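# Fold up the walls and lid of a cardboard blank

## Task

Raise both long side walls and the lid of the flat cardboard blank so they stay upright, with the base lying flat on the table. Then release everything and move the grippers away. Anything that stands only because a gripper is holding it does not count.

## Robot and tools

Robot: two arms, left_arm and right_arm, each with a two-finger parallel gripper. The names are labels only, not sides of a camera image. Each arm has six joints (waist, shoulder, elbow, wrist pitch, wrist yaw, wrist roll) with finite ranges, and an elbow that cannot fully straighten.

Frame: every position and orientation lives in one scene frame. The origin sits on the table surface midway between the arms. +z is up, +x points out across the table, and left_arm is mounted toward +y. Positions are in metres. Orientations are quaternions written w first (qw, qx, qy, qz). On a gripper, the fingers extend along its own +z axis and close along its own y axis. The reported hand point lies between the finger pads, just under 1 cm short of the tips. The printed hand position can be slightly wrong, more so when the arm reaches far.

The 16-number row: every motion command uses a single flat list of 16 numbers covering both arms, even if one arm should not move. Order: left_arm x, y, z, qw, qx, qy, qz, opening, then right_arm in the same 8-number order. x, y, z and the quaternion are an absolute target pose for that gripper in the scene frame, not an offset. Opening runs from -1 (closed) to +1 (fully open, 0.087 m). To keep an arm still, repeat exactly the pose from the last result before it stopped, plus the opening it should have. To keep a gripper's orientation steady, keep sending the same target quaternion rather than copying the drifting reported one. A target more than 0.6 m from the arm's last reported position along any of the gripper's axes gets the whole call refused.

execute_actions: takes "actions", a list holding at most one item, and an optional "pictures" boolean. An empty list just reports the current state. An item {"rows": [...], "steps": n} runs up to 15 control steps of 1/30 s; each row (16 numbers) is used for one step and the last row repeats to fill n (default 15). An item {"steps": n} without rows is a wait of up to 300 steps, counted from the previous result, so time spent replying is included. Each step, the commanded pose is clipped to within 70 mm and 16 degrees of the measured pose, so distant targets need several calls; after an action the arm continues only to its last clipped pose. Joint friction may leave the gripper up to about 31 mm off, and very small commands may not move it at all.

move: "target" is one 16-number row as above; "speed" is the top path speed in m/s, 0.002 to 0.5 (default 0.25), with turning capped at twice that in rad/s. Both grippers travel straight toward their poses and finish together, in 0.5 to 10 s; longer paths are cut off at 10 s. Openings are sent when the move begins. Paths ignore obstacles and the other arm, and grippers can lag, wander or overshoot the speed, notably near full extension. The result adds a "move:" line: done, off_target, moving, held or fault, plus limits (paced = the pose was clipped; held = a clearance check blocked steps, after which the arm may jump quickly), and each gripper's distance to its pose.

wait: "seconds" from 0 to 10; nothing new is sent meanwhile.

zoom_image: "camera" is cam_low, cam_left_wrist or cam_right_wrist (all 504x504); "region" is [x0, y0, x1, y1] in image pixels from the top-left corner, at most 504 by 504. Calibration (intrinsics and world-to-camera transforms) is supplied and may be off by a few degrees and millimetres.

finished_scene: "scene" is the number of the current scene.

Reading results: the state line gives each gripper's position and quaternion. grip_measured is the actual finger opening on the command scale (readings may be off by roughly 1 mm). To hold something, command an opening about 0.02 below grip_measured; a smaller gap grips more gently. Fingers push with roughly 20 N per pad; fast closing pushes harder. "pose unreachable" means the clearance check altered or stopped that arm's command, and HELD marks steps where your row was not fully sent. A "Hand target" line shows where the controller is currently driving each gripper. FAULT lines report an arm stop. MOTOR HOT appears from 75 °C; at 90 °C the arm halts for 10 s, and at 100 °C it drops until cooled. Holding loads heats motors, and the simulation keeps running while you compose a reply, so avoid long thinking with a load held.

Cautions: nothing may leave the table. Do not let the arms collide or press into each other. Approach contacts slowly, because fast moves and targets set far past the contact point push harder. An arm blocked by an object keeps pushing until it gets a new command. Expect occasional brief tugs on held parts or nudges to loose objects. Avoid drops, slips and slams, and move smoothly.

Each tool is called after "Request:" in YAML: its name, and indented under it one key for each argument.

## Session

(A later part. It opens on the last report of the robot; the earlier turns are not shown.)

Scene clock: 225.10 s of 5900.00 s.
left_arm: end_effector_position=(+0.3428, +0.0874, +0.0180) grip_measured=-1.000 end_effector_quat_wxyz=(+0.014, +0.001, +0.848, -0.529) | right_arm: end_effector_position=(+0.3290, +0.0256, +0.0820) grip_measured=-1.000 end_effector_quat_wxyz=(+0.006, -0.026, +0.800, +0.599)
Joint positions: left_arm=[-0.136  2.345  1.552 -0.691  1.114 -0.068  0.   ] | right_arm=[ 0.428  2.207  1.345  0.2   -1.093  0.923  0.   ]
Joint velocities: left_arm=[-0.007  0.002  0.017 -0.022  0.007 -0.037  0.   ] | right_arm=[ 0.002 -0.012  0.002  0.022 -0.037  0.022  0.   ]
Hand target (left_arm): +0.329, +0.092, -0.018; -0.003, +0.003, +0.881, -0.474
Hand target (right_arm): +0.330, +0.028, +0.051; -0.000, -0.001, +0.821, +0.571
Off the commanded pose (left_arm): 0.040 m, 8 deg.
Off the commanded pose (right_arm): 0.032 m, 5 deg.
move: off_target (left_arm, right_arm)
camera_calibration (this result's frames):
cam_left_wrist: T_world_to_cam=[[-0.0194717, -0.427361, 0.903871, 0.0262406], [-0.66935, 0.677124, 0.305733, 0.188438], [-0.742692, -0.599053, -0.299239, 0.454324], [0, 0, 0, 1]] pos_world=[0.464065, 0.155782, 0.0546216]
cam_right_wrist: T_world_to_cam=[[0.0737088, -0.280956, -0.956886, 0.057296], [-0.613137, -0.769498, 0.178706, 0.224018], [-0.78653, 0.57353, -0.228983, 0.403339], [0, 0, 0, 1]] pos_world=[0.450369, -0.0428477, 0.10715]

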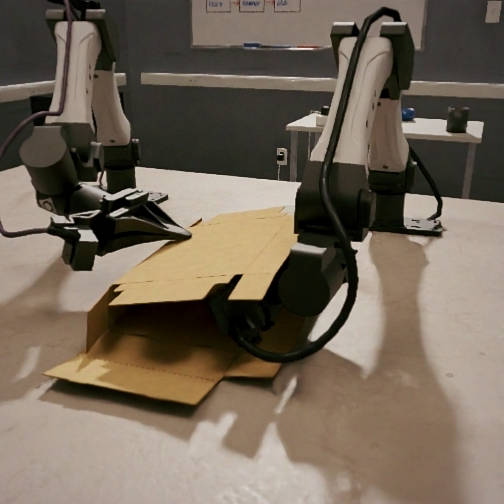

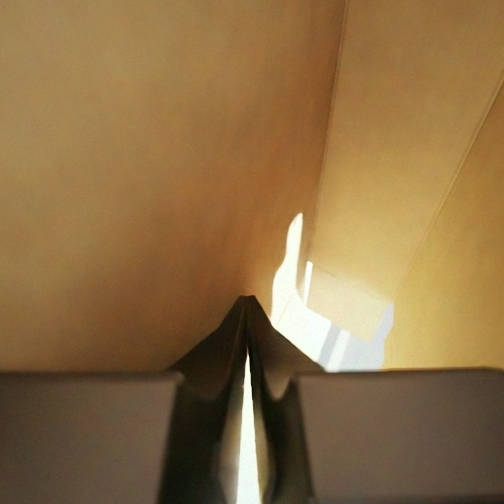

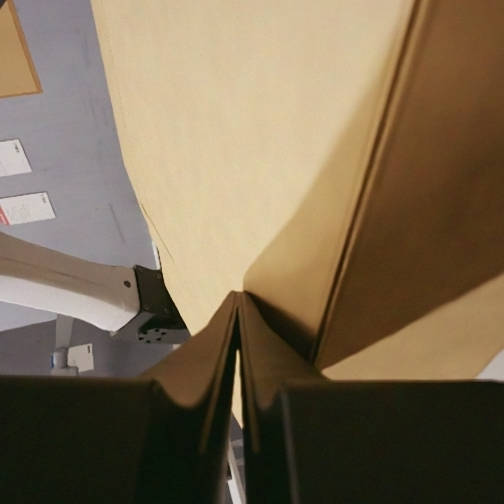

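Request:
move:
  target: [0.33,0.09,-0.02,0,0,0.88,-0.47,-1,0.33,-0.05,0.075,0,0,0.82,0.57,-1]
  speed: 0.1

Request:
move:
  target: [0.33,0.09,-0.02,0,0,0.88,-0.47,-1,0.33,-0.06,0.04,0,0,0.82,0.57,-1]
  speed: 0.1

Request:
move:
  target: [0.33,0.09,-0.02,0,0,0.88,-0.47,-1,0.33,0.03,0.04,0,0,0.82,0.57,-1]
  speed: 0.05

Scene clock: 236.80 s of 5900.00 s.
left_arm: end_effector_position=(+0.3426, +0.0871, +0.0179) grip_measured=-1.000 end_effector_quat_wxyz=(+0.014, +0.001, +0.849, -0.529) | right_arm: end_effector_position=(+0.3321, -0.0511, +0.0749) grip_measured=-1.000 end_effector_quat_wxyz=(+0.004, +0.004, +0.819, +0.574)
Joint positions: left_arm=[-0.137  2.345  1.552 -0.692  1.113 -0.069  0.   ] | right_arm=[ 0.263  2.137  1.306 -0.131 -1.141  0.653  0.   ]
Joint velocities: left_arm=[ 0.002  0.017  0.002 -0.022  0.022 -0.022  0.   ] | right_arm=[-0.007 -0.002 -0.012 -0.066  0.051 -0.022  0.   ]
Hand target (left_arm): +0.329, +0.092, -0.018; -0.003, +0.003, +0.881, -0.473
Hand target (right_arm): +0.329, -0.049, +0.075; +0.001, +0.001, +0.821, +0.571
Off the commanded pose (left_arm): 0.040 m, 8 deg.
Off the commanded pose (right_arm): 0.002 m, 1 deg.
After step 90, 7.23 s passed at rest.
move: off_target (left_arm)
camera_calibration (this result's frames):
cam_left_wrist: T_world_to_cam=[[-0.0191661, -0.428706, 0.903241, 0.0261684], [-0.66869, 0.677117, 0.307191, 0.188311], [-0.743294, -0.598101, -0.299649, 0.454091], [0, 0, 0, 1]] pos_world=[0.463946, 0.155302, 0.0545838]
cam_right_wrist: T_world_to_cam=[[0.0225263, -0.342617, -0.939205, 0.0412799], [-0.639998, -0.726661, 0.249732, 0.173924], [-0.768047, 0.595463, -0.235643, 0.443667], [0, 0, 0, 1]] pos_world=[0.451138, -0.123661, 0.099883]

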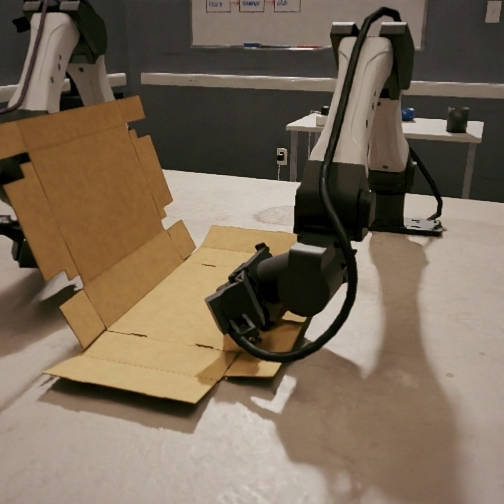

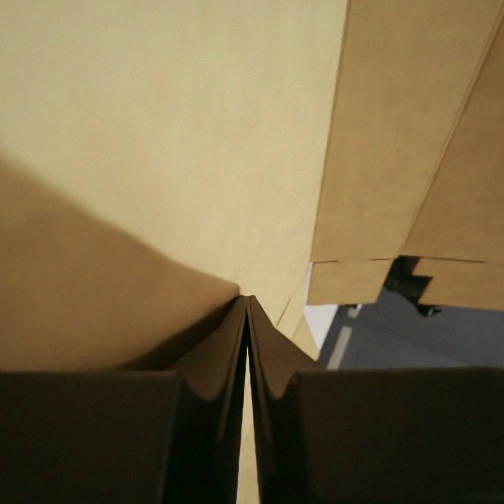

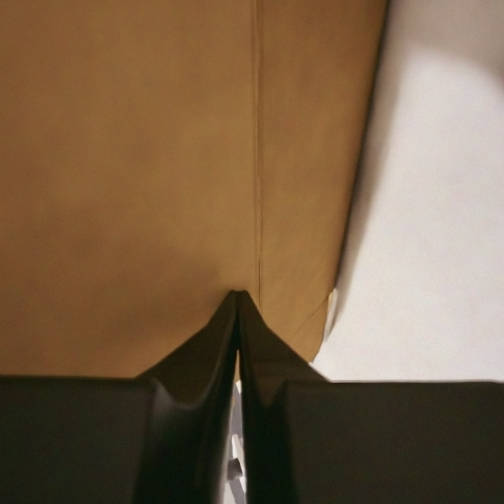

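Scene clock: 237.73 s of 5900.00 s.
left_arm: end_effector_position=(+0.3427, +0.0871, +0.0181) grip_measured=-1.000 end_effector_quat_wxyz=(+0.014, +0.001, +0.849, -0.528) | right_arm: end_effector_position=(+0.3335, -0.0594, +0.0526) grip_measured=-1.000 end_effector_quat_wxyz=(+0.001, +0.001, +0.819, +0.574)
Joint positions: left_arm=[-0.137  2.344  1.552 -0.692  1.112 -0.07   0.   ] | right_arm=[ 0.242  2.195  1.306 -0.126 -1.158  0.596  0.   ]
Joint velocities: left_arm=[-0.002 -0.002 -0.012  0.037 -0.022 -0.007  0.   ] | right_arm=[-0.007 -0.012 -0.007  0.007 -0.037 -0.051  0.   ]
Hand target (left_arm): +0.329, +0.092, -0.018; -0.003, +0.002, +0.881, -0.474
Hand target (right_arm): +0.330, -0.060, +0.040; -0.000, +0.000, +0.821, +0.571
Off the commanded pose (left_arm): 0.040 m, 8 deg.
Off the commanded pose (right_arm): 0.013 m, 0 deg.
move: off_target (left_arm, right_arm)
camera_calibration (this result's frames):
cam_left_wrist: T_world_to_cam=[[-0.0190761, -0.429372, 0.902926, 0.0260485], [-0.668991, 0.676623, 0.307623, 0.188419], [-0.743026, -0.598181, -0.300153, 0.454159], [0, 0, 0, 1]] pos_world=[0.463999, 0.155365, 0.0548355]
cam_right_wrist: T_world_to_cam=[[0.0239594, -0.340978, -0.939766, 0.0170712], [-0.633433, -0.732436, 0.249602, 0.171793], [-0.773427, 0.589298, -0.233535, 0.445734], [0, 0, 0, 1]] pos_world=[0.453153, -0.131022, 0.0772575]

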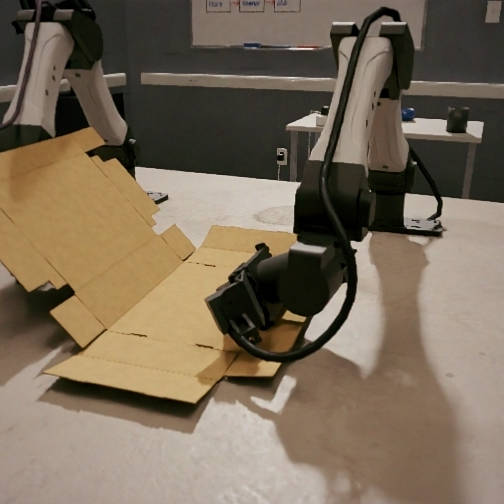

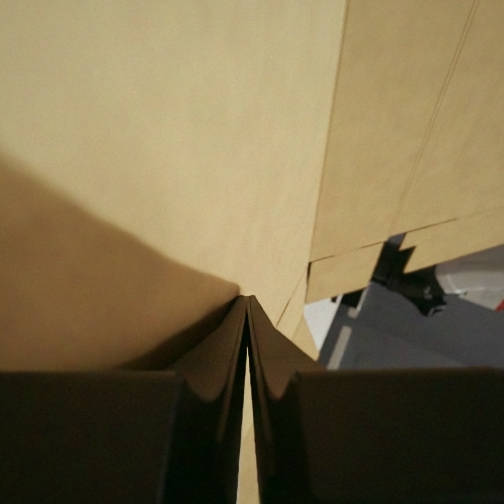

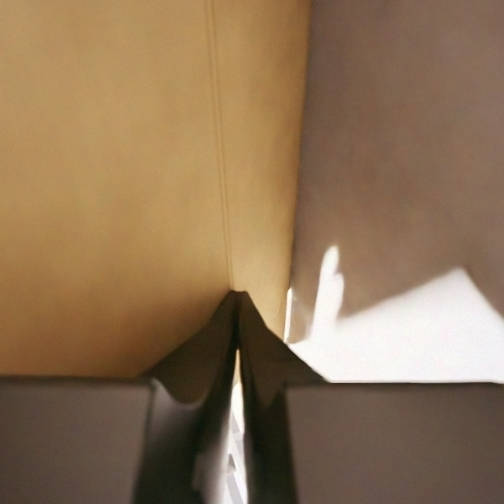

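Scene clock: 239.90 s of 5900.00 s.
left_arm: end_effector_position=(+0.3427, +0.0872, +0.0180) grip_measured=-1.000 end_effector_quat_wxyz=(+0.014, +0.000, +0.849, -0.528) | right_arm: end_effector_position=(+0.3287, +0.0201, +0.0568) grip_measured=-1.000 end_effector_quat_wxyz=(-0.005, -0.008, +0.810, +0.586)
Joint positions: left_arm=[-0.137  2.344  1.552 -0.692  1.111 -0.071  0.   ] | right_arm=[ 0.419  2.249  1.331  0.194 -1.078  0.909  0.   ]
Joint velocities: left_arm=[-0.007 -0.007 -0.022  0.022  0.007 -0.007  0.   ] | right_arm=[ 0.012  0.002 -0.002  0.066 -0.007 -0.007  0.   ]
Hand target (left_arm): +0.329, +0.091, -0.018; -0.003, +0.003, +0.881, -0.473
Hand target (right_arm): +0.331, +0.029, +0.041; -0.000, -0.001, +0.821, +0.571
Off the commanded pose (left_arm): 0.040 m, 8 deg.
Off the commanded pose (right_arm): 0.020 m, 2 deg.
move: off_target (left_arm, right_arm)
camera_calibration (this result's frames):
cam_left_wrist: T_world_to_cam=[[-0.0179528, -0.430056, 0.902624, 0.0258201], [-0.668939, 0.676122, 0.308834, 0.188387], [-0.7431, -0.598256, -0.29982, 0.454152], [0, 0, 0, 1]] pos_world=[0.463964, 0.155431, 0.0546778]
cam_right_wrist: T_world_to_cam=[[0.0312012, -0.312991, -0.949243, 0.0458514], [-0.617368, -0.75292, 0.227965, 0.222344], [-0.786055, 0.57892, -0.216723, 0.399608], [0, 0, 0, 1]] pos_world=[0.449952, -0.0495825, 0.0794416]

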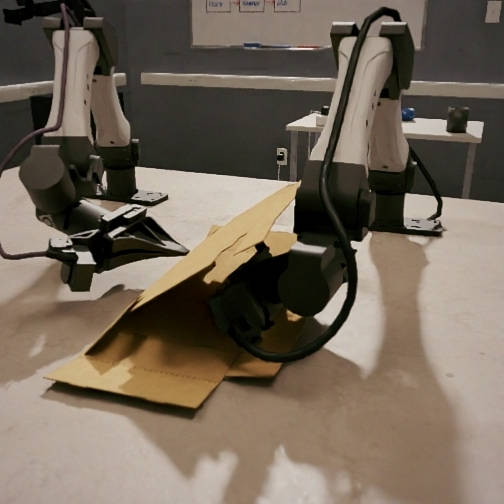

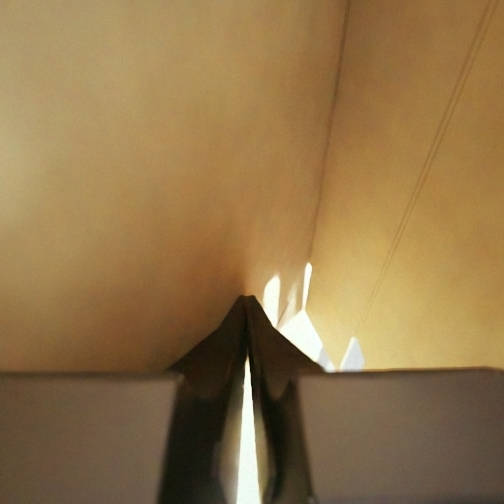

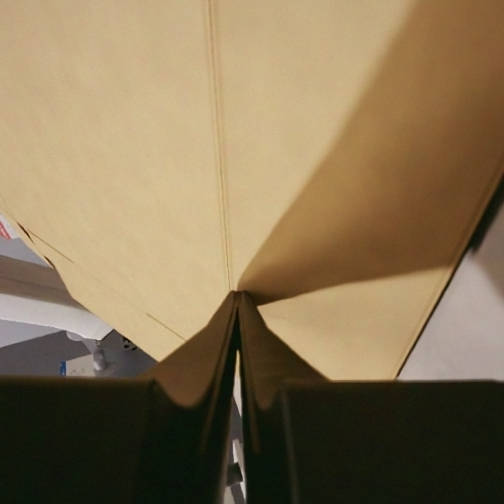

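Request:
move:
  target: [0.33,0.12,0.03,0,0,0.85,-0.53,-1,0.33,0.02,0.03,0,0,0.85,0.53,-1]
  speed: 0.05

Request:
move:
  target: [0.33,0.32,0.04,0,0,0.85,-0.53,-1,0.33,0.015,0.005,0,0,0.88,0.47,-1]
  speed: 0.1

Scene clock: 247.33 s of 5900.00 s.
left_arm: end_effector_position=(+0.3261, +0.1157, +0.0264) grip_measured=-1.000 end_effector_quat_wxyz=(-0.003, -0.002, +0.847, -0.531) | right_arm: end_effector_position=(+0.3273, +0.0170, +0.0528) grip_measured=-1.000 end_effector_quat_wxyz=(-0.012, -0.012, +0.823, +0.568)
Joint positions: left_arm=[-0.069  2.343  1.578 -0.918  1.117  0.117  0.   ] | right_arm=[ 0.419  2.249  1.371  0.062 -1.062  0.829  0.   ]
Joint velocities: left_arm=[-0.002  0.002 -0.007  0.022 -0.022  0.022  0.   ] | right_arm=[ 0.022  0.022  0.017 -0.022  0.051  0.007  0.   ]
Hand target (left_arm): +0.330, +0.120, +0.030; +0.001, -0.001, +0.849, -0.529
Hand target (right_arm): +0.329, +0.018, +0.031; +0.000, +0.000, +0.847, +0.531
Off the commanded pose (left_arm): 0.007 m, 1 deg.
Off the commanded pose (right_arm): 0.023 m, 6 deg.
After step 90, 2.70 s passed at rest.
move: off_target (right_arm)
camera_calibration (this result's frames):
cam_left_wrist: T_world_to_cam=[[0.00377765, -0.423365, 0.905951, 0.0222922], [-0.649267, 0.687994, 0.324218, 0.147259], [-0.760552, -0.589429, -0.272278, 0.465324], [0, 0, 0, 1]] pos_world=[0.449429, 0.182399, 0.0587578]
cam_right_wrist: T_world_to_cam=[[0.0308557, -0.354149, -0.93468, 0.0411854], [-0.604873, -0.751072, 0.264612, 0.214049], [-0.795724, 0.557198, -0.23739, 0.404044], [0, 0, 0, 1]] pos_world=[0.449709, -0.0497801, 0.0777711]

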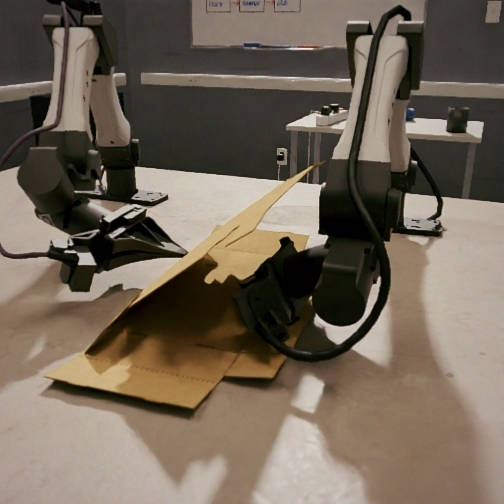

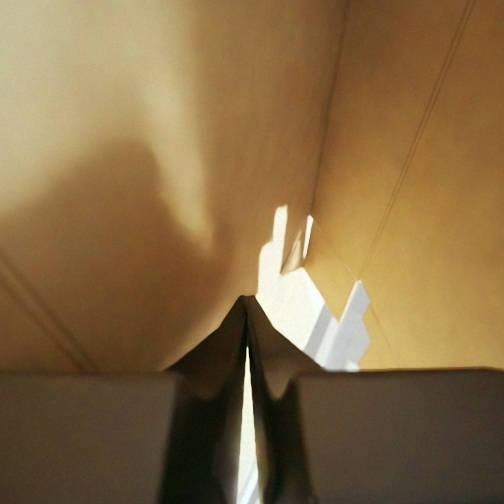

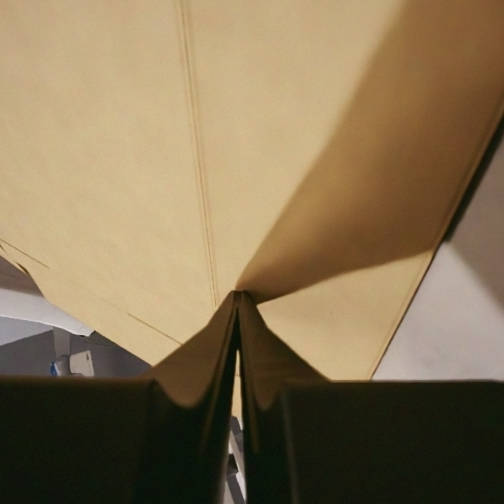

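Scene clock: 249.73 s of 5900.00 s.
left_arm: end_effector_position=(+0.3305, +0.3170, +0.0337) grip_measured=-1.000 end_effector_quat_wxyz=(+0.059, -0.045, +0.870, -0.487) | right_arm: end_effector_position=(+0.3243, +0.0181, +0.0463) grip_measured=-1.000 end_effector_quat_wxyz=(-0.015, -0.020, +0.845, +0.533)
Joint positions: left_arm=[ 0.389  2.556  2.046 -1.559  0.939  0.662  0.   ] | right_arm=[ 0.435  2.249  1.43  -0.108 -1.003  0.73   0.   ]
Joint velocities: left_arm=[-0.012 -0.007 -0.017  0.022 -0.125 -0.022  0.   ] | right_arm=[ 0.002  0.007  0.007 -0.007 -0.095  0.022  0.   ]
Hand target (left_arm): +0.332, +0.320, +0.040; +0.063, -0.040, +0.872, -0.483
Hand target (right_arm): +0.327, +0.012, +0.007; -0.001, -0.001, +0.880, +0.474
Off the commanded pose (left_arm): 0.007 m, 10 deg.
Off the commanded pose (right_arm): 0.042 m, 9 deg.
joint sent to its limit (left arm) — the command would take joint 4 (wrist pitch) past its lower limit, so that joint was sent only as far as its limit.
move: off_target (left_arm, right_arm)
camera_calibration (this result's frames):
cam_left_wrist: T_world_to_cam=[[0.0157166, -0.51068, 0.859627, 0.126136], [-0.756148, 0.556447, 0.344394, 0.0855321], [-0.654212, -0.655418, -0.377404, 0.578663], [0, 0, 0, 1]] pos_world=[0.441261, 0.396087, 0.0805033]
cam_right_wrist: T_world_to_cam=[[0.0436278, -0.428927, -0.902285, 0.0312448], [-0.594374, -0.737064, 0.321645, 0.208405], [-0.803004, 0.522262, -0.287099, 0.404761], [0, 0, 0, 1]] pos_world=[0.447532, -0.0443819, 0.077366]

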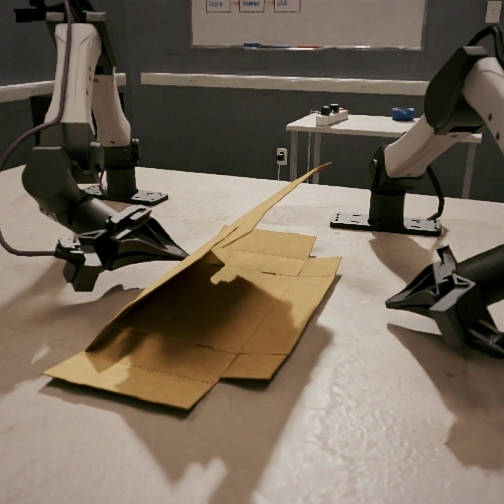

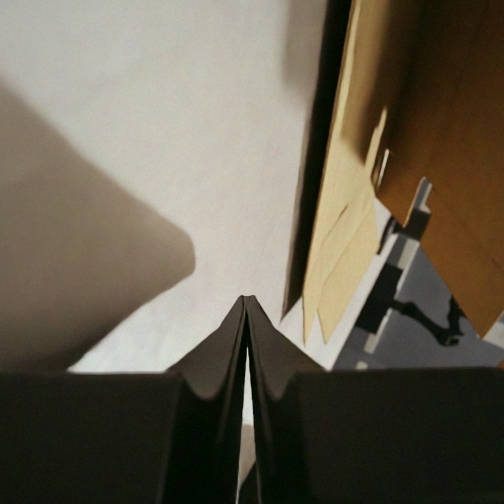

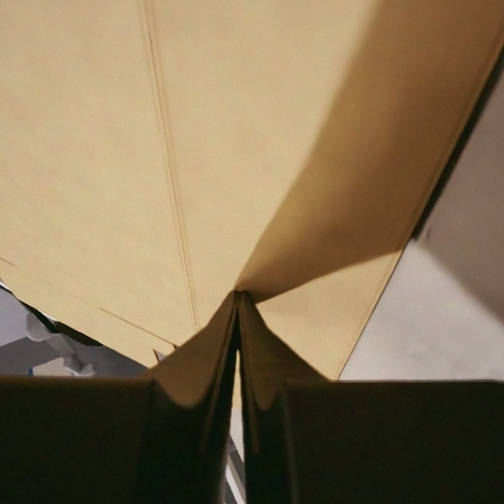

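Request:
move:
  target: [0.33,0.32,0.04,0.06,-0.04,0.87,-0.485,-1,0.33,-0.12,0.05,0,0,0.85,0.53,-1]
  speed: 0.05

Scene clock: 257.63 s of 5900.00 s.
left_arm: end_effector_position=(+0.3304, +0.3172, +0.0335) grip_measured=-1.000 end_effector_quat_wxyz=(+0.059, -0.043, +0.871, -0.486) | right_arm: end_effector_position=(+0.3243, -0.1170, +0.0383) grip_measured=-1.000 end_effector_quat_wxyz=(-0.010, +0.008, +0.851, +0.525)
Joint positions: left_arm=[ 0.389  2.556  2.046 -1.559  0.938  0.664  0.   ] | right_arm=[ 0.126  2.196  1.373 -0.557 -1.095  0.244  0.   ]
Joint velocities: left_arm=[-0.012  0.002  0.007  0.037 -0.022  0.022  0.   ] | right_arm=[-0.012 -0.007  0.002 -0.066 -0.037 -0.022  0.   ]
Hand target (left_arm): +0.330, +0.320, +0.040; +0.062, -0.041, +0.872, -0.485
Hand target (right_arm): +0.328, -0.119, +0.049; +0.002, +0.001, +0.849, +0.529
Off the commanded pose (left_arm): 0.007 m, 0 deg.
Off the commanded pose (right_arm): 0.013 m, 2 deg.
joint sent to its limit (left arm) — the command would take joint 4 (wrist pitch) past its lower limit, so that joint was sent only as far as its limit.
After step 90, 1.67 s passed at rest.
move: off_target (right_arm)
camera_calibration (this result's frames):
cam_left_wrist: T_world_to_cam=[[0.013594, -0.511748, 0.859028, 0.127449], [-0.755676, 0.557341, 0.343983, 0.0850008], [-0.654804, -0.653823, -0.379139, 0.578339], [0, 0, 0, 1]] pos_world=[0.441199, 0.395979, 0.08055]
cam_right_wrist: T_world_to_cam=[[0.000025805, -0.449948, -0.893055, -0.0225254], [-0.624541, -0.697475, 0.351391, 0.124732], [-0.780992, 0.557741, -0.281029, 0.469833], [0, 0, 0, 1]] pos_world=[0.444836, -0.185183, 0.0680907]

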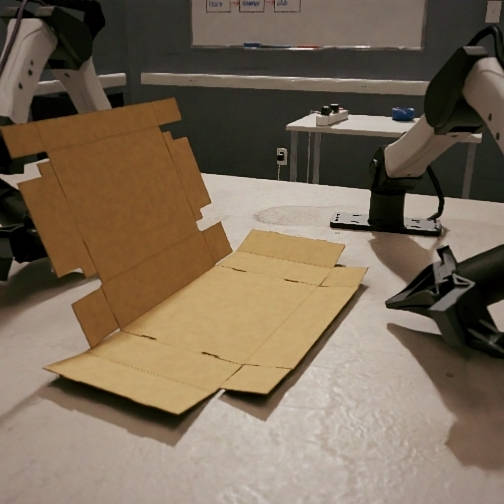

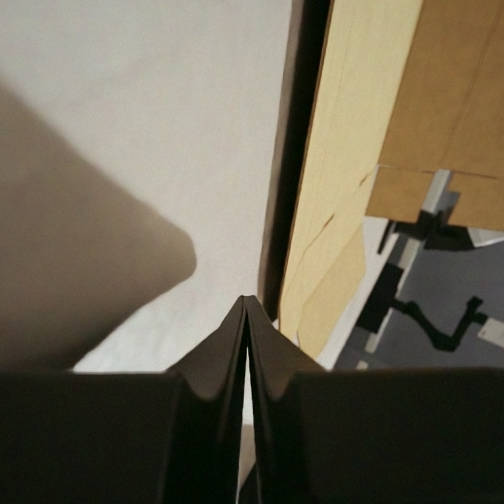

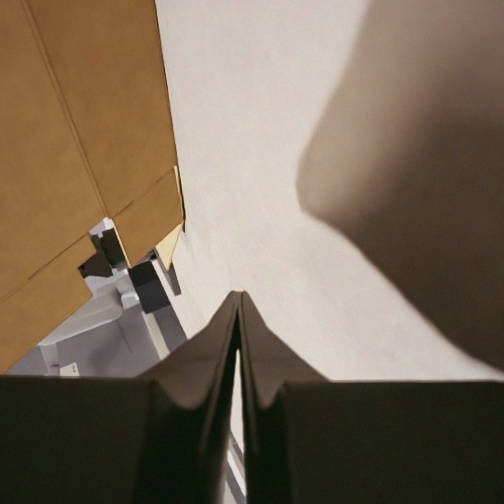

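Request:
move:
  target: [0.33,0.26,0.005,0.03,-0.02,0.87,-0.49,-1,0.33,-0.04,0.045,0,0,0.82,0.57,-1]
  speed: 0.07

Request:
move:
  target: [0.33,0.185,0.01,0,0,0.86,-0.51,-1,0.33,0.0,0.045,0,0,0.82,0.57,-1]
  speed: 0.05

Request:
move:
  target: [0.33,0.17,0.055,0,0,0.84,-0.54,-1,0.33,0.0,0.045,0,0,0.82,0.57,-1]
  speed: 0.05

Scene clock: 266.43 s of 5900.00 s.
left_arm: end_effector_position=(+0.3275, +0.2662, +0.0167) grip_measured=-1.000 end_effector_quat_wxyz=(+0.019, -0.042, +0.862, -0.505) | right_arm: end_effector_position=(+0.3371, -0.0428, +0.0547) grip_measured=-1.000 end_effector_quat_wxyz=(+0.012, -0.007, +0.822, +0.570)
Joint positions: left_arm=[ 0.282  2.541  1.912 -1.446  0.978  0.577  0.   ] | right_arm=[ 0.281  2.196  1.317 -0.062 -1.123  0.651  0.   ]
Joint velocities: left_arm=[ 0.002 -0.002  0.007  0.022 -0.051  0.037  0.   ] | right_arm=[-0.007 -0.007 -0.002  0.022 -0.007 -0.007  0.   ]
Hand target (left_arm): +0.330, +0.260, +0.005; +0.028, -0.019, +0.869, -0.493
Hand target (right_arm): +0.331, -0.041, +0.045; -0.002, -0.001, +0.821, +0.570
Off the commanded pose (left_arm): 0.014 m, 3 deg.
Off the commanded pose (right_arm): 0.012 m, 2 deg.
After step 90, 4.10 s passed at rest.
move: off_target (left_arm, right_arm)
camera_calibration (this result's frames):
cam_left_wrist: T_world_to_cam=[[0.0489345, -0.474374, 0.878962, 0.09401], [-0.707048, 0.605118, 0.365945, 0.0879909], [-0.705471, -0.639375, -0.305794, 0.548316], [0, 0, 0, 1]] pos_world=[0.444434, 0.341931, 0.0528407]
cam_right_wrist: T_world_to_cam=[[0.0489549, -0.350808, -0.935167, 0.0155235], [-0.639893, -0.729921, 0.240317, 0.188546], [-0.766903, 0.586642, -0.260213, 0.438424], [0, 0, 0, 1]] pos_world=[0.456117, -0.114129, 0.0832899]

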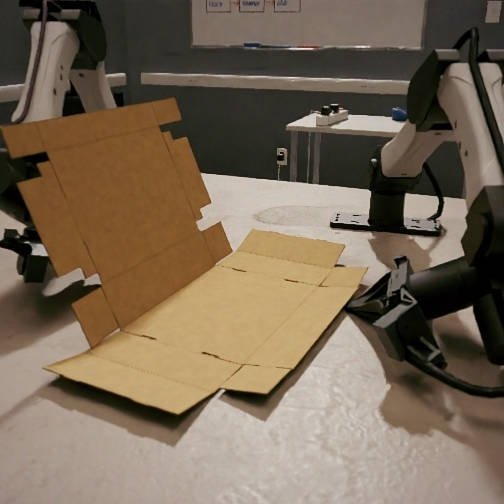

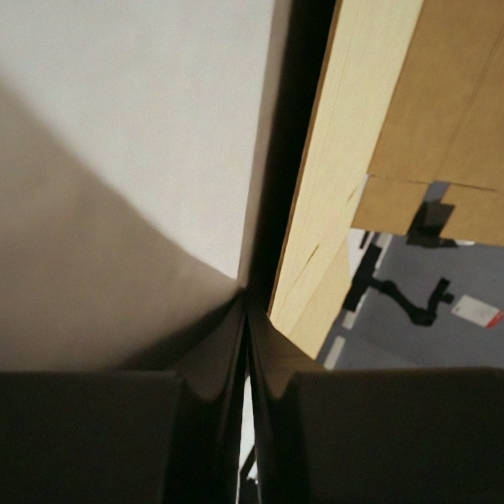

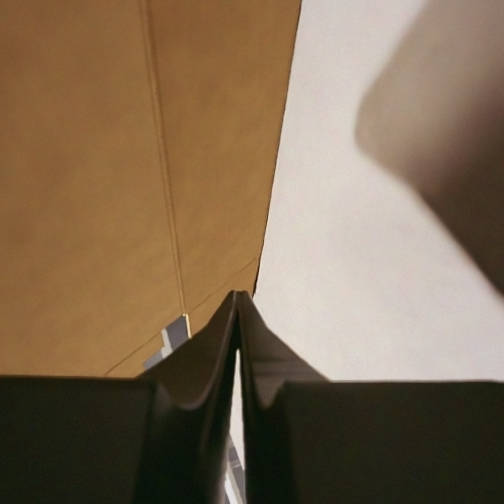

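Scene clock: 268.53 s of 5900.00 s.
left_arm: end_effector_position=(+0.3295, +0.1912, +0.0169) grip_measured=-1.000 end_effector_quat_wxyz=(-0.006, -0.012, +0.854, -0.520) | right_arm: end_effector_position=(+0.3331, -0.0048, +0.0487) grip_measured=-1.000 end_effector_quat_wxyz=(+0.002, +0.001, +0.822, +0.570)
Joint positions: left_arm=[ 0.105  2.483  1.79  -1.28   1.048  0.431  0.   ] | right_arm=[ 0.368  2.231  1.317  0.093 -1.072  0.813  0.   ]
Joint velocities: left_arm=[-0.017 -0.002  0.007  0.007  0.081 -0.037  0.   ] | right_arm=[-0.007 -0.012  0.002 -0.022 -0.022  0.022  0.   ]
Hand target (left_arm): +0.329, +0.185, +0.010; -0.001, +0.001, +0.859, -0.512
Hand target (right_arm): +0.331, -0.000, +0.045; -0.001, -0.000, +0.821, +0.570
Off the commanded pose (left_arm): 0.009 m, 2 deg.
Off the commanded pose (right_arm): 0.007 m, 0 deg.
move: done
camera_calibration (this result's frames):
cam_left_wrist: T_world_to_cam=[[0.0240062, -0.44724, 0.894092, 0.0609442], [-0.654013, 0.669389, 0.3524, 0.105223], [-0.756102, -0.593207, -0.276431, 0.509178], [0, 0, 0, 1]] pos_world=[0.452345, 0.258869, 0.0491822]
cam_right_wrist: T_world_to_cam=[[0.0243807, -0.350502, -0.936244, 0.031704], [-0.634866, -0.728862, 0.256332, 0.212703], [-0.772238, 0.58814, -0.240292, 0.412318], [0, 0, 0, 1]] pos_world=[0.452672, -0.0763576, 0.074237]

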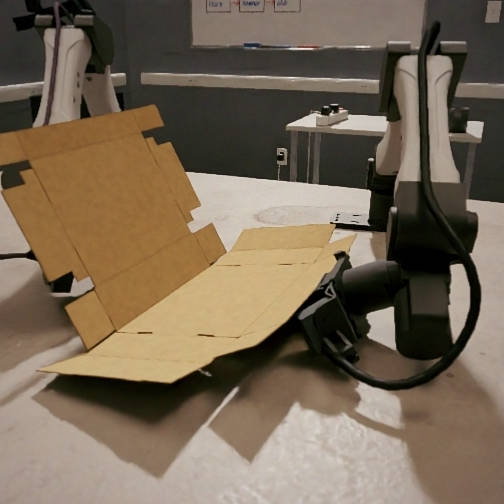

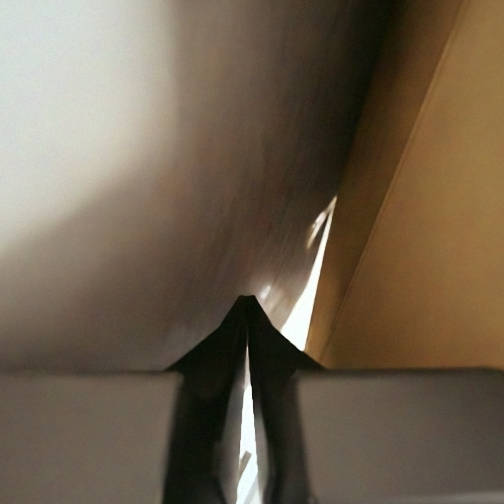

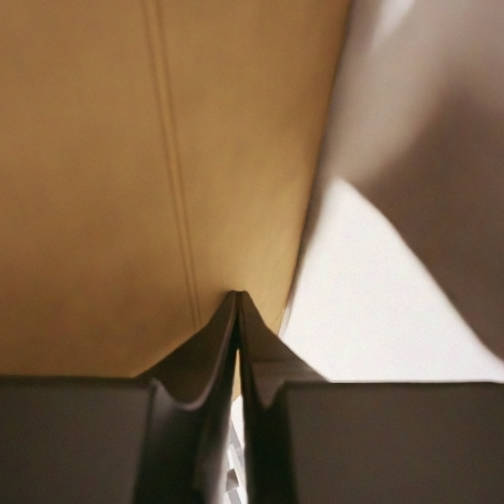

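Scene clock: 269.73 s of 5900.00 s.
left_arm: end_effector_position=(+0.3326, +0.1788, +0.0421) grip_measured=-1.000 end_effector_quat_wxyz=(+0.008, -0.001, +0.844, -0.536) | right_arm: end_effector_position=(+0.3334, -0.0047, +0.0490) grip_measured=-1.000 end_effector_quat_wxyz=(+0.002, +0.002, +0.821, +0.570)
Joint positions: left_arm=[ 0.083  2.434  1.79  -1.302  1.097  0.431  0.   ] | right_arm=[ 0.368  2.231  1.317  0.095 -1.072  0.815  0.   ]
Joint velocities: left_arm=[0.002 0.002 0.007 0.037 0.037 0.095 0.   ] | right_arm=[ 0.007 -0.012  0.002 -0.007 -0.051  0.007  0.   ]
Hand target (left_arm): +0.329, +0.170, +0.055; +0.000, +0.000, +0.841, -0.541
Hand target (right_arm): +0.330, -0.000, +0.045; -0.000, -0.000, +0.821, +0.571
Off the commanded pose (left_arm): 0.016 m, 1 deg.
Off the commanded pose (right_arm): 0.007 m, 0 deg.
move: off_target (left_arm)
camera_calibration (this result's frames):
cam_left_wrist: T_world_to_cam=[[-0.0105801, -0.412644, 0.910831, 0.0374013], [-0.66322, 0.684592, 0.302445, 0.109125], [-0.74835, -0.600881, -0.280917, 0.510077], [0, 0, 0, 1]] pos_world=[0.454486, 0.247223, 0.0762187]
cam_right_wrist: T_world_to_cam=[[0.0237242, -0.349777, -0.936532, 0.0322244], [-0.635456, -0.728473, 0.255974, 0.213104], [-0.771773, 0.589052, -0.239551, 0.41231], [0, 0, 0, 1]] pos_world=[0.452863, -0.0763599, 0.0743991]

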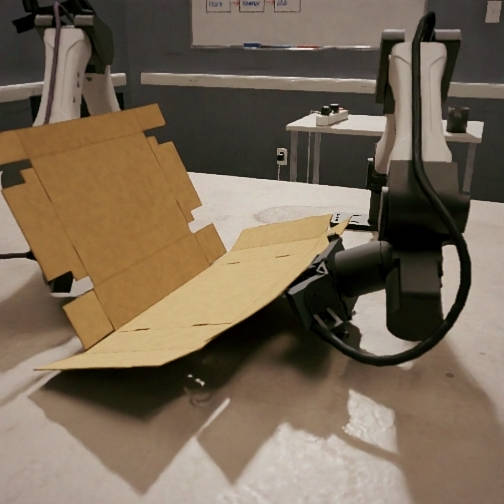

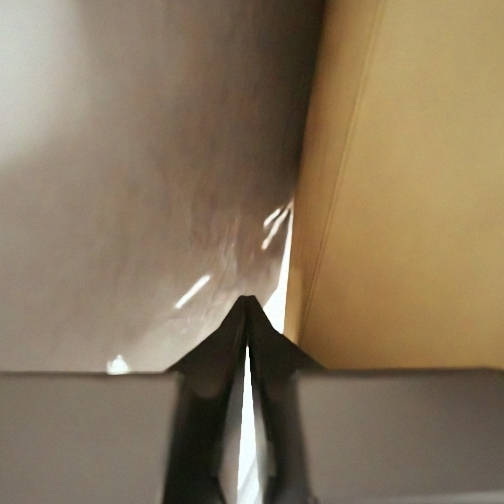

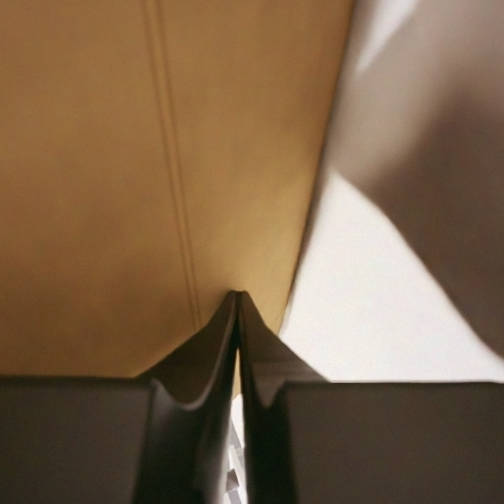

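Request:
move:
  target: [0.33,0.27,0.03,0.02,-0.03,0.86,-0.5,-1,0.33,-0.12,0.06,0,0,0.85,0.53,-1]
  speed: 0.1

Request:
move:
  target: [0.33,0.27,0.03,0.02,-0.03,0.86,-0.5,-1,0.08,-0.12,0.1,0,0,0.97,0.25,-1]

Request:
move:
  target: [0.33,0.27,0.03,0.02,-0.03,0.86,-0.5,-1,0.12,0.1,0.07,0,0,0.97,0.25,-1]
  speed: 0.15

Scene clock: 285.00 s of 5900.00 s.
left_arm: end_effector_position=(+0.3303, +0.2670, +0.0294) grip_measured=-1.000 end_effector_quat_wxyz=(+0.023, -0.031, +0.865, -0.501) | right_arm: end_effector_position=(+0.3215, -0.1180, +0.0506) grip_measured=-1.000 end_effector_quat_wxyz=(-0.012, +0.011, +0.849, +0.528)
Joint positions: left_arm=[ 0.277  2.528  1.952 -1.49   0.97   0.59   0.   ] | right_arm=[ 0.122  2.164  1.371 -0.588 -1.103  0.246  0.   ]
Joint velocities: left_arm=[ 0.002  0.022  0.007 -0.051 -0.007 -0.066  0.   ] | right_arm=[-0.007  0.022 -0.002 -0.022 -0.022 -0.007  0.   ]
Hand target (left_arm): +0.331, +0.270, +0.030; +0.021, -0.031, +0.865, -0.500
Hand target (right_arm): +0.328, -0.119, +0.060; +0.002, +0.002, +0.848, +0.530
Off the commanded pose (left_arm): 0.003 m, 0 deg.
Off the commanded pose (right_arm): 0.013 m, 2 deg.
After step 90, 10.43 s passed at rest.
move: off_target (right_arm)
camera_calibration (this result's frames):
cam_left_wrist: T_world_to_cam=[[0.027537, -0.48448, 0.874369, 0.0929892], [-0.70366, 0.611881, 0.361198, 0.0820583], [-0.710003, -0.625205, -0.32406, 0.552929], [0, 0, 0, 1]] pos_world=[0.447762, 0.340536, 0.068236]
cam_right_wrist: T_world_to_cam=[[-0.00589959, -0.443509, -0.89625, -0.00919323], [-0.624852, -0.698111, 0.349573, 0.118064], [-0.780721, 0.562086, -0.273009, 0.471636], [0, 0, 0, 1]] pos_world=[0.441934, -0.186756, 0.0792495]

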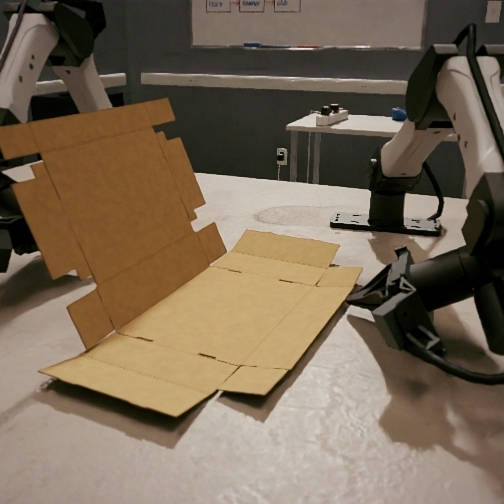

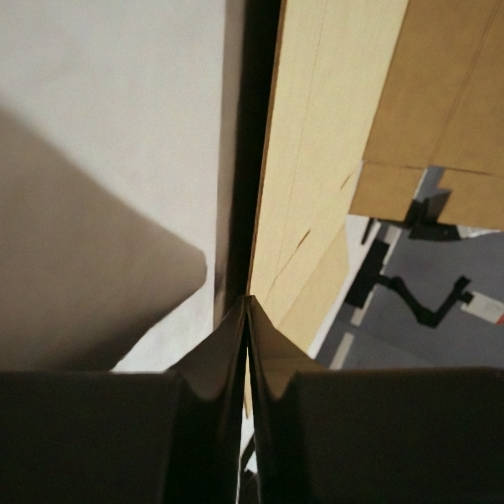

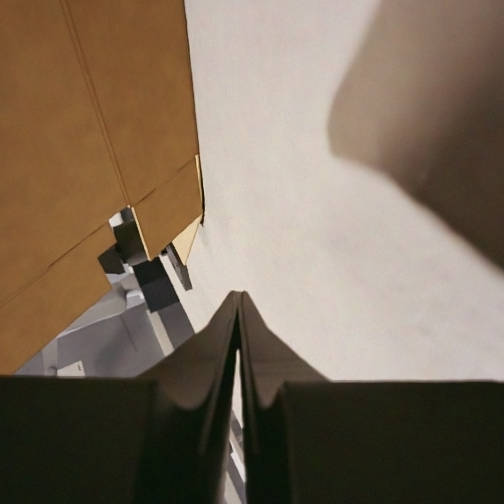

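Scene clock: 286.93 s of 5900.00 s.
left_arm: end_effector_position=(+0.3298, +0.2669, +0.0296) grip_measured=-1.000 end_effector_quat_wxyz=(+0.023, -0.029, +0.864, -0.501) | right_arm: end_effector_position=(+0.0854, -0.1140, +0.0979) grip_measured=-1.000 end_effector_quat_wxyz=(+0.001, -0.001, +0.967, +0.255)
Joint positions: left_arm=[ 0.277  2.528  1.952 -1.494  0.97   0.596  0.   ] | right_arm=[ 0.659  1.187  0.798 -0.853 -0.404  0.707  0.   ]
Joint velocities: left_arm=[ 0.007 -0.007 -0.007 -0.095 -0.022 -0.037  0.   ] | right_arm=[-0.007 -0.002  0.002  0.051 -0.007  0.037  0.   ]
Hand target (left_arm): +0.330, +0.270, +0.030; +0.020, -0.030, +0.864, -0.502
Hand target (right_arm): +0.079, -0.117, +0.096; -0.002, +0.000, +0.968, +0.250
Off the commanded pose (left_arm): 0.003 m, 0 deg.
Off the commanded pose (right_arm): 0.008 m, 1 deg.
move: done
camera_calibration (this result's frames):
cam_left_wrist: T_world_to_cam=[[0.0242209, -0.483768, 0.874861, 0.0936809], [-0.702563, 0.614337, 0.359159, 0.0807303], [-0.711209, -0.623344, -0.324998, 0.552527], [0, 0, 0, 1]] pos_world=[0.447411, 0.340138, 0.0686173]
cam_right_wrist: T_world_to_cam=[[0.0274197, -0.870052, -0.492197, -0.05739], [-0.633357, -0.39606, 0.664827, -0.0389418], [-0.773374, 0.293507, -0.561913, 0.295018], [0, 0, 0, 1]] pos_world=[0.205069, -0.151945, 0.163417]

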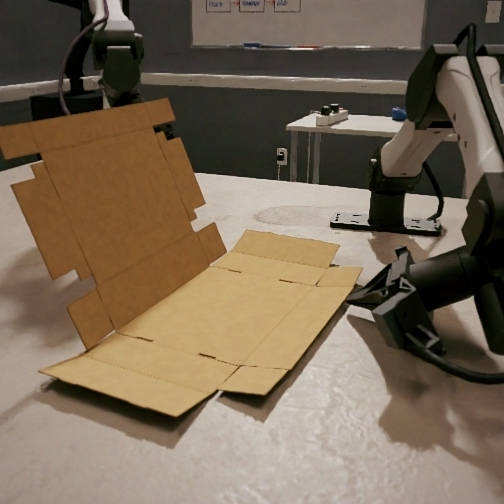

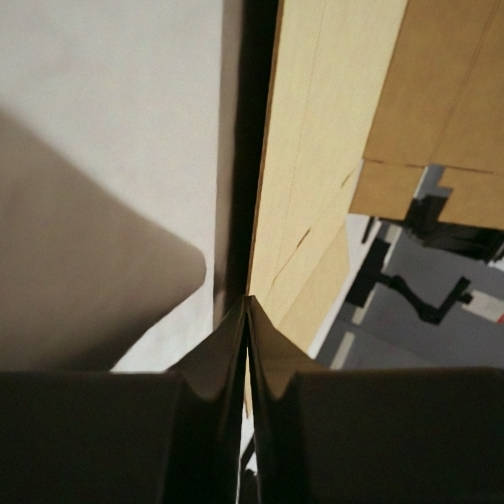

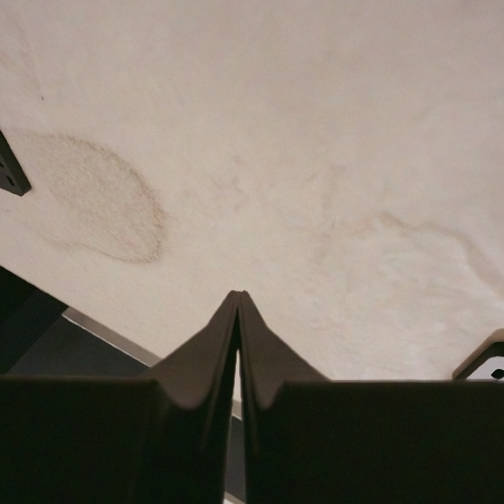

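Scene clock: 288.83 s of 5900.00 s.
left_arm: end_effector_position=(+0.3298, +0.2670, +0.0296) grip_measured=-1.000 end_effector_quat_wxyz=(+0.023, -0.029, +0.864, -0.501) | right_arm: end_effector_position=(+0.1229, +0.0899, +0.0694) grip_measured=-1.000 end_effector_quat_wxyz=(-0.006, +0.002, +0.970, +0.243)
Joint positions: left_arm=[ 0.277  2.528  1.952 -1.494  0.97   0.597  0.   ] | right_arm=[ 1.045  1.903  1.374 -0.617 -0.255  1.087  0.   ]
Joint velocities: left_arm=[-0.012  0.007  0.007 -0.007 -0.022 -0.037  0.   ] | right_arm=[ 0.017  0.007 -0.007 -0.022  0.007  0.051  0.   ]
Hand target (left_arm): +0.330, +0.270, +0.030; +0.020, -0.030, +0.864, -0.502
Hand target (right_arm): +0.124, +0.098, +0.073; -0.002, +0.000, +0.968, +0.249
Off the commanded pose (left_arm): 0.003 m, 0 deg.
Off the commanded pose (right_arm): 0.011 m, 1 deg.
move: off_target (right_arm)
camera_calibration (this result's frames):
cam_left_wrist: T_world_to_cam=[[0.0234601, -0.483823, 0.874851, 0.0939785], [-0.702567, 0.614585, 0.358727, 0.0806781], [-0.711231, -0.623058, -0.3255, 0.552472], [0, 0, 0, 1]] pos_world=[0.447412, 0.340108, 0.0686712]
cam_right_wrist: T_world_to_cam=[[0.0175918, -0.882008, -0.470906, 0.105659], [-0.62393, -0.377709, 0.68414, 0.0804328], [-0.781282, 0.281777, -0.556956, 0.249865], [0, 0, 0, 1]] pos_world=[0.243541, 0.053166, 0.133892]

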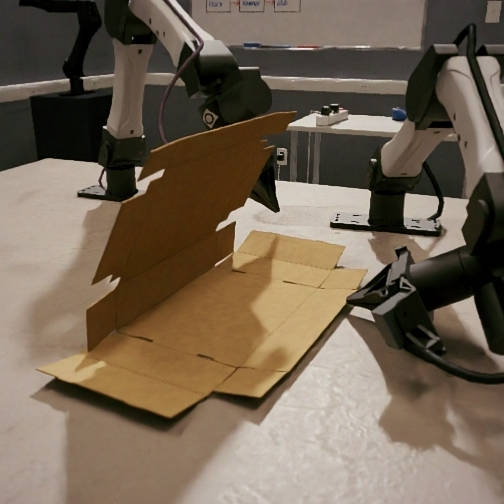

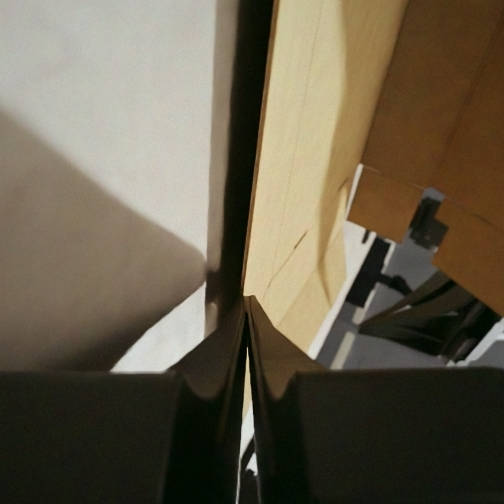

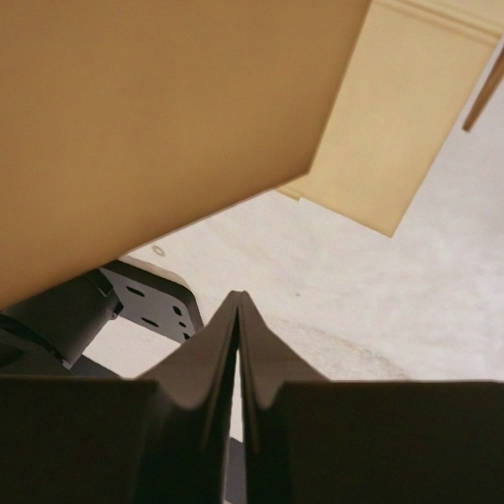

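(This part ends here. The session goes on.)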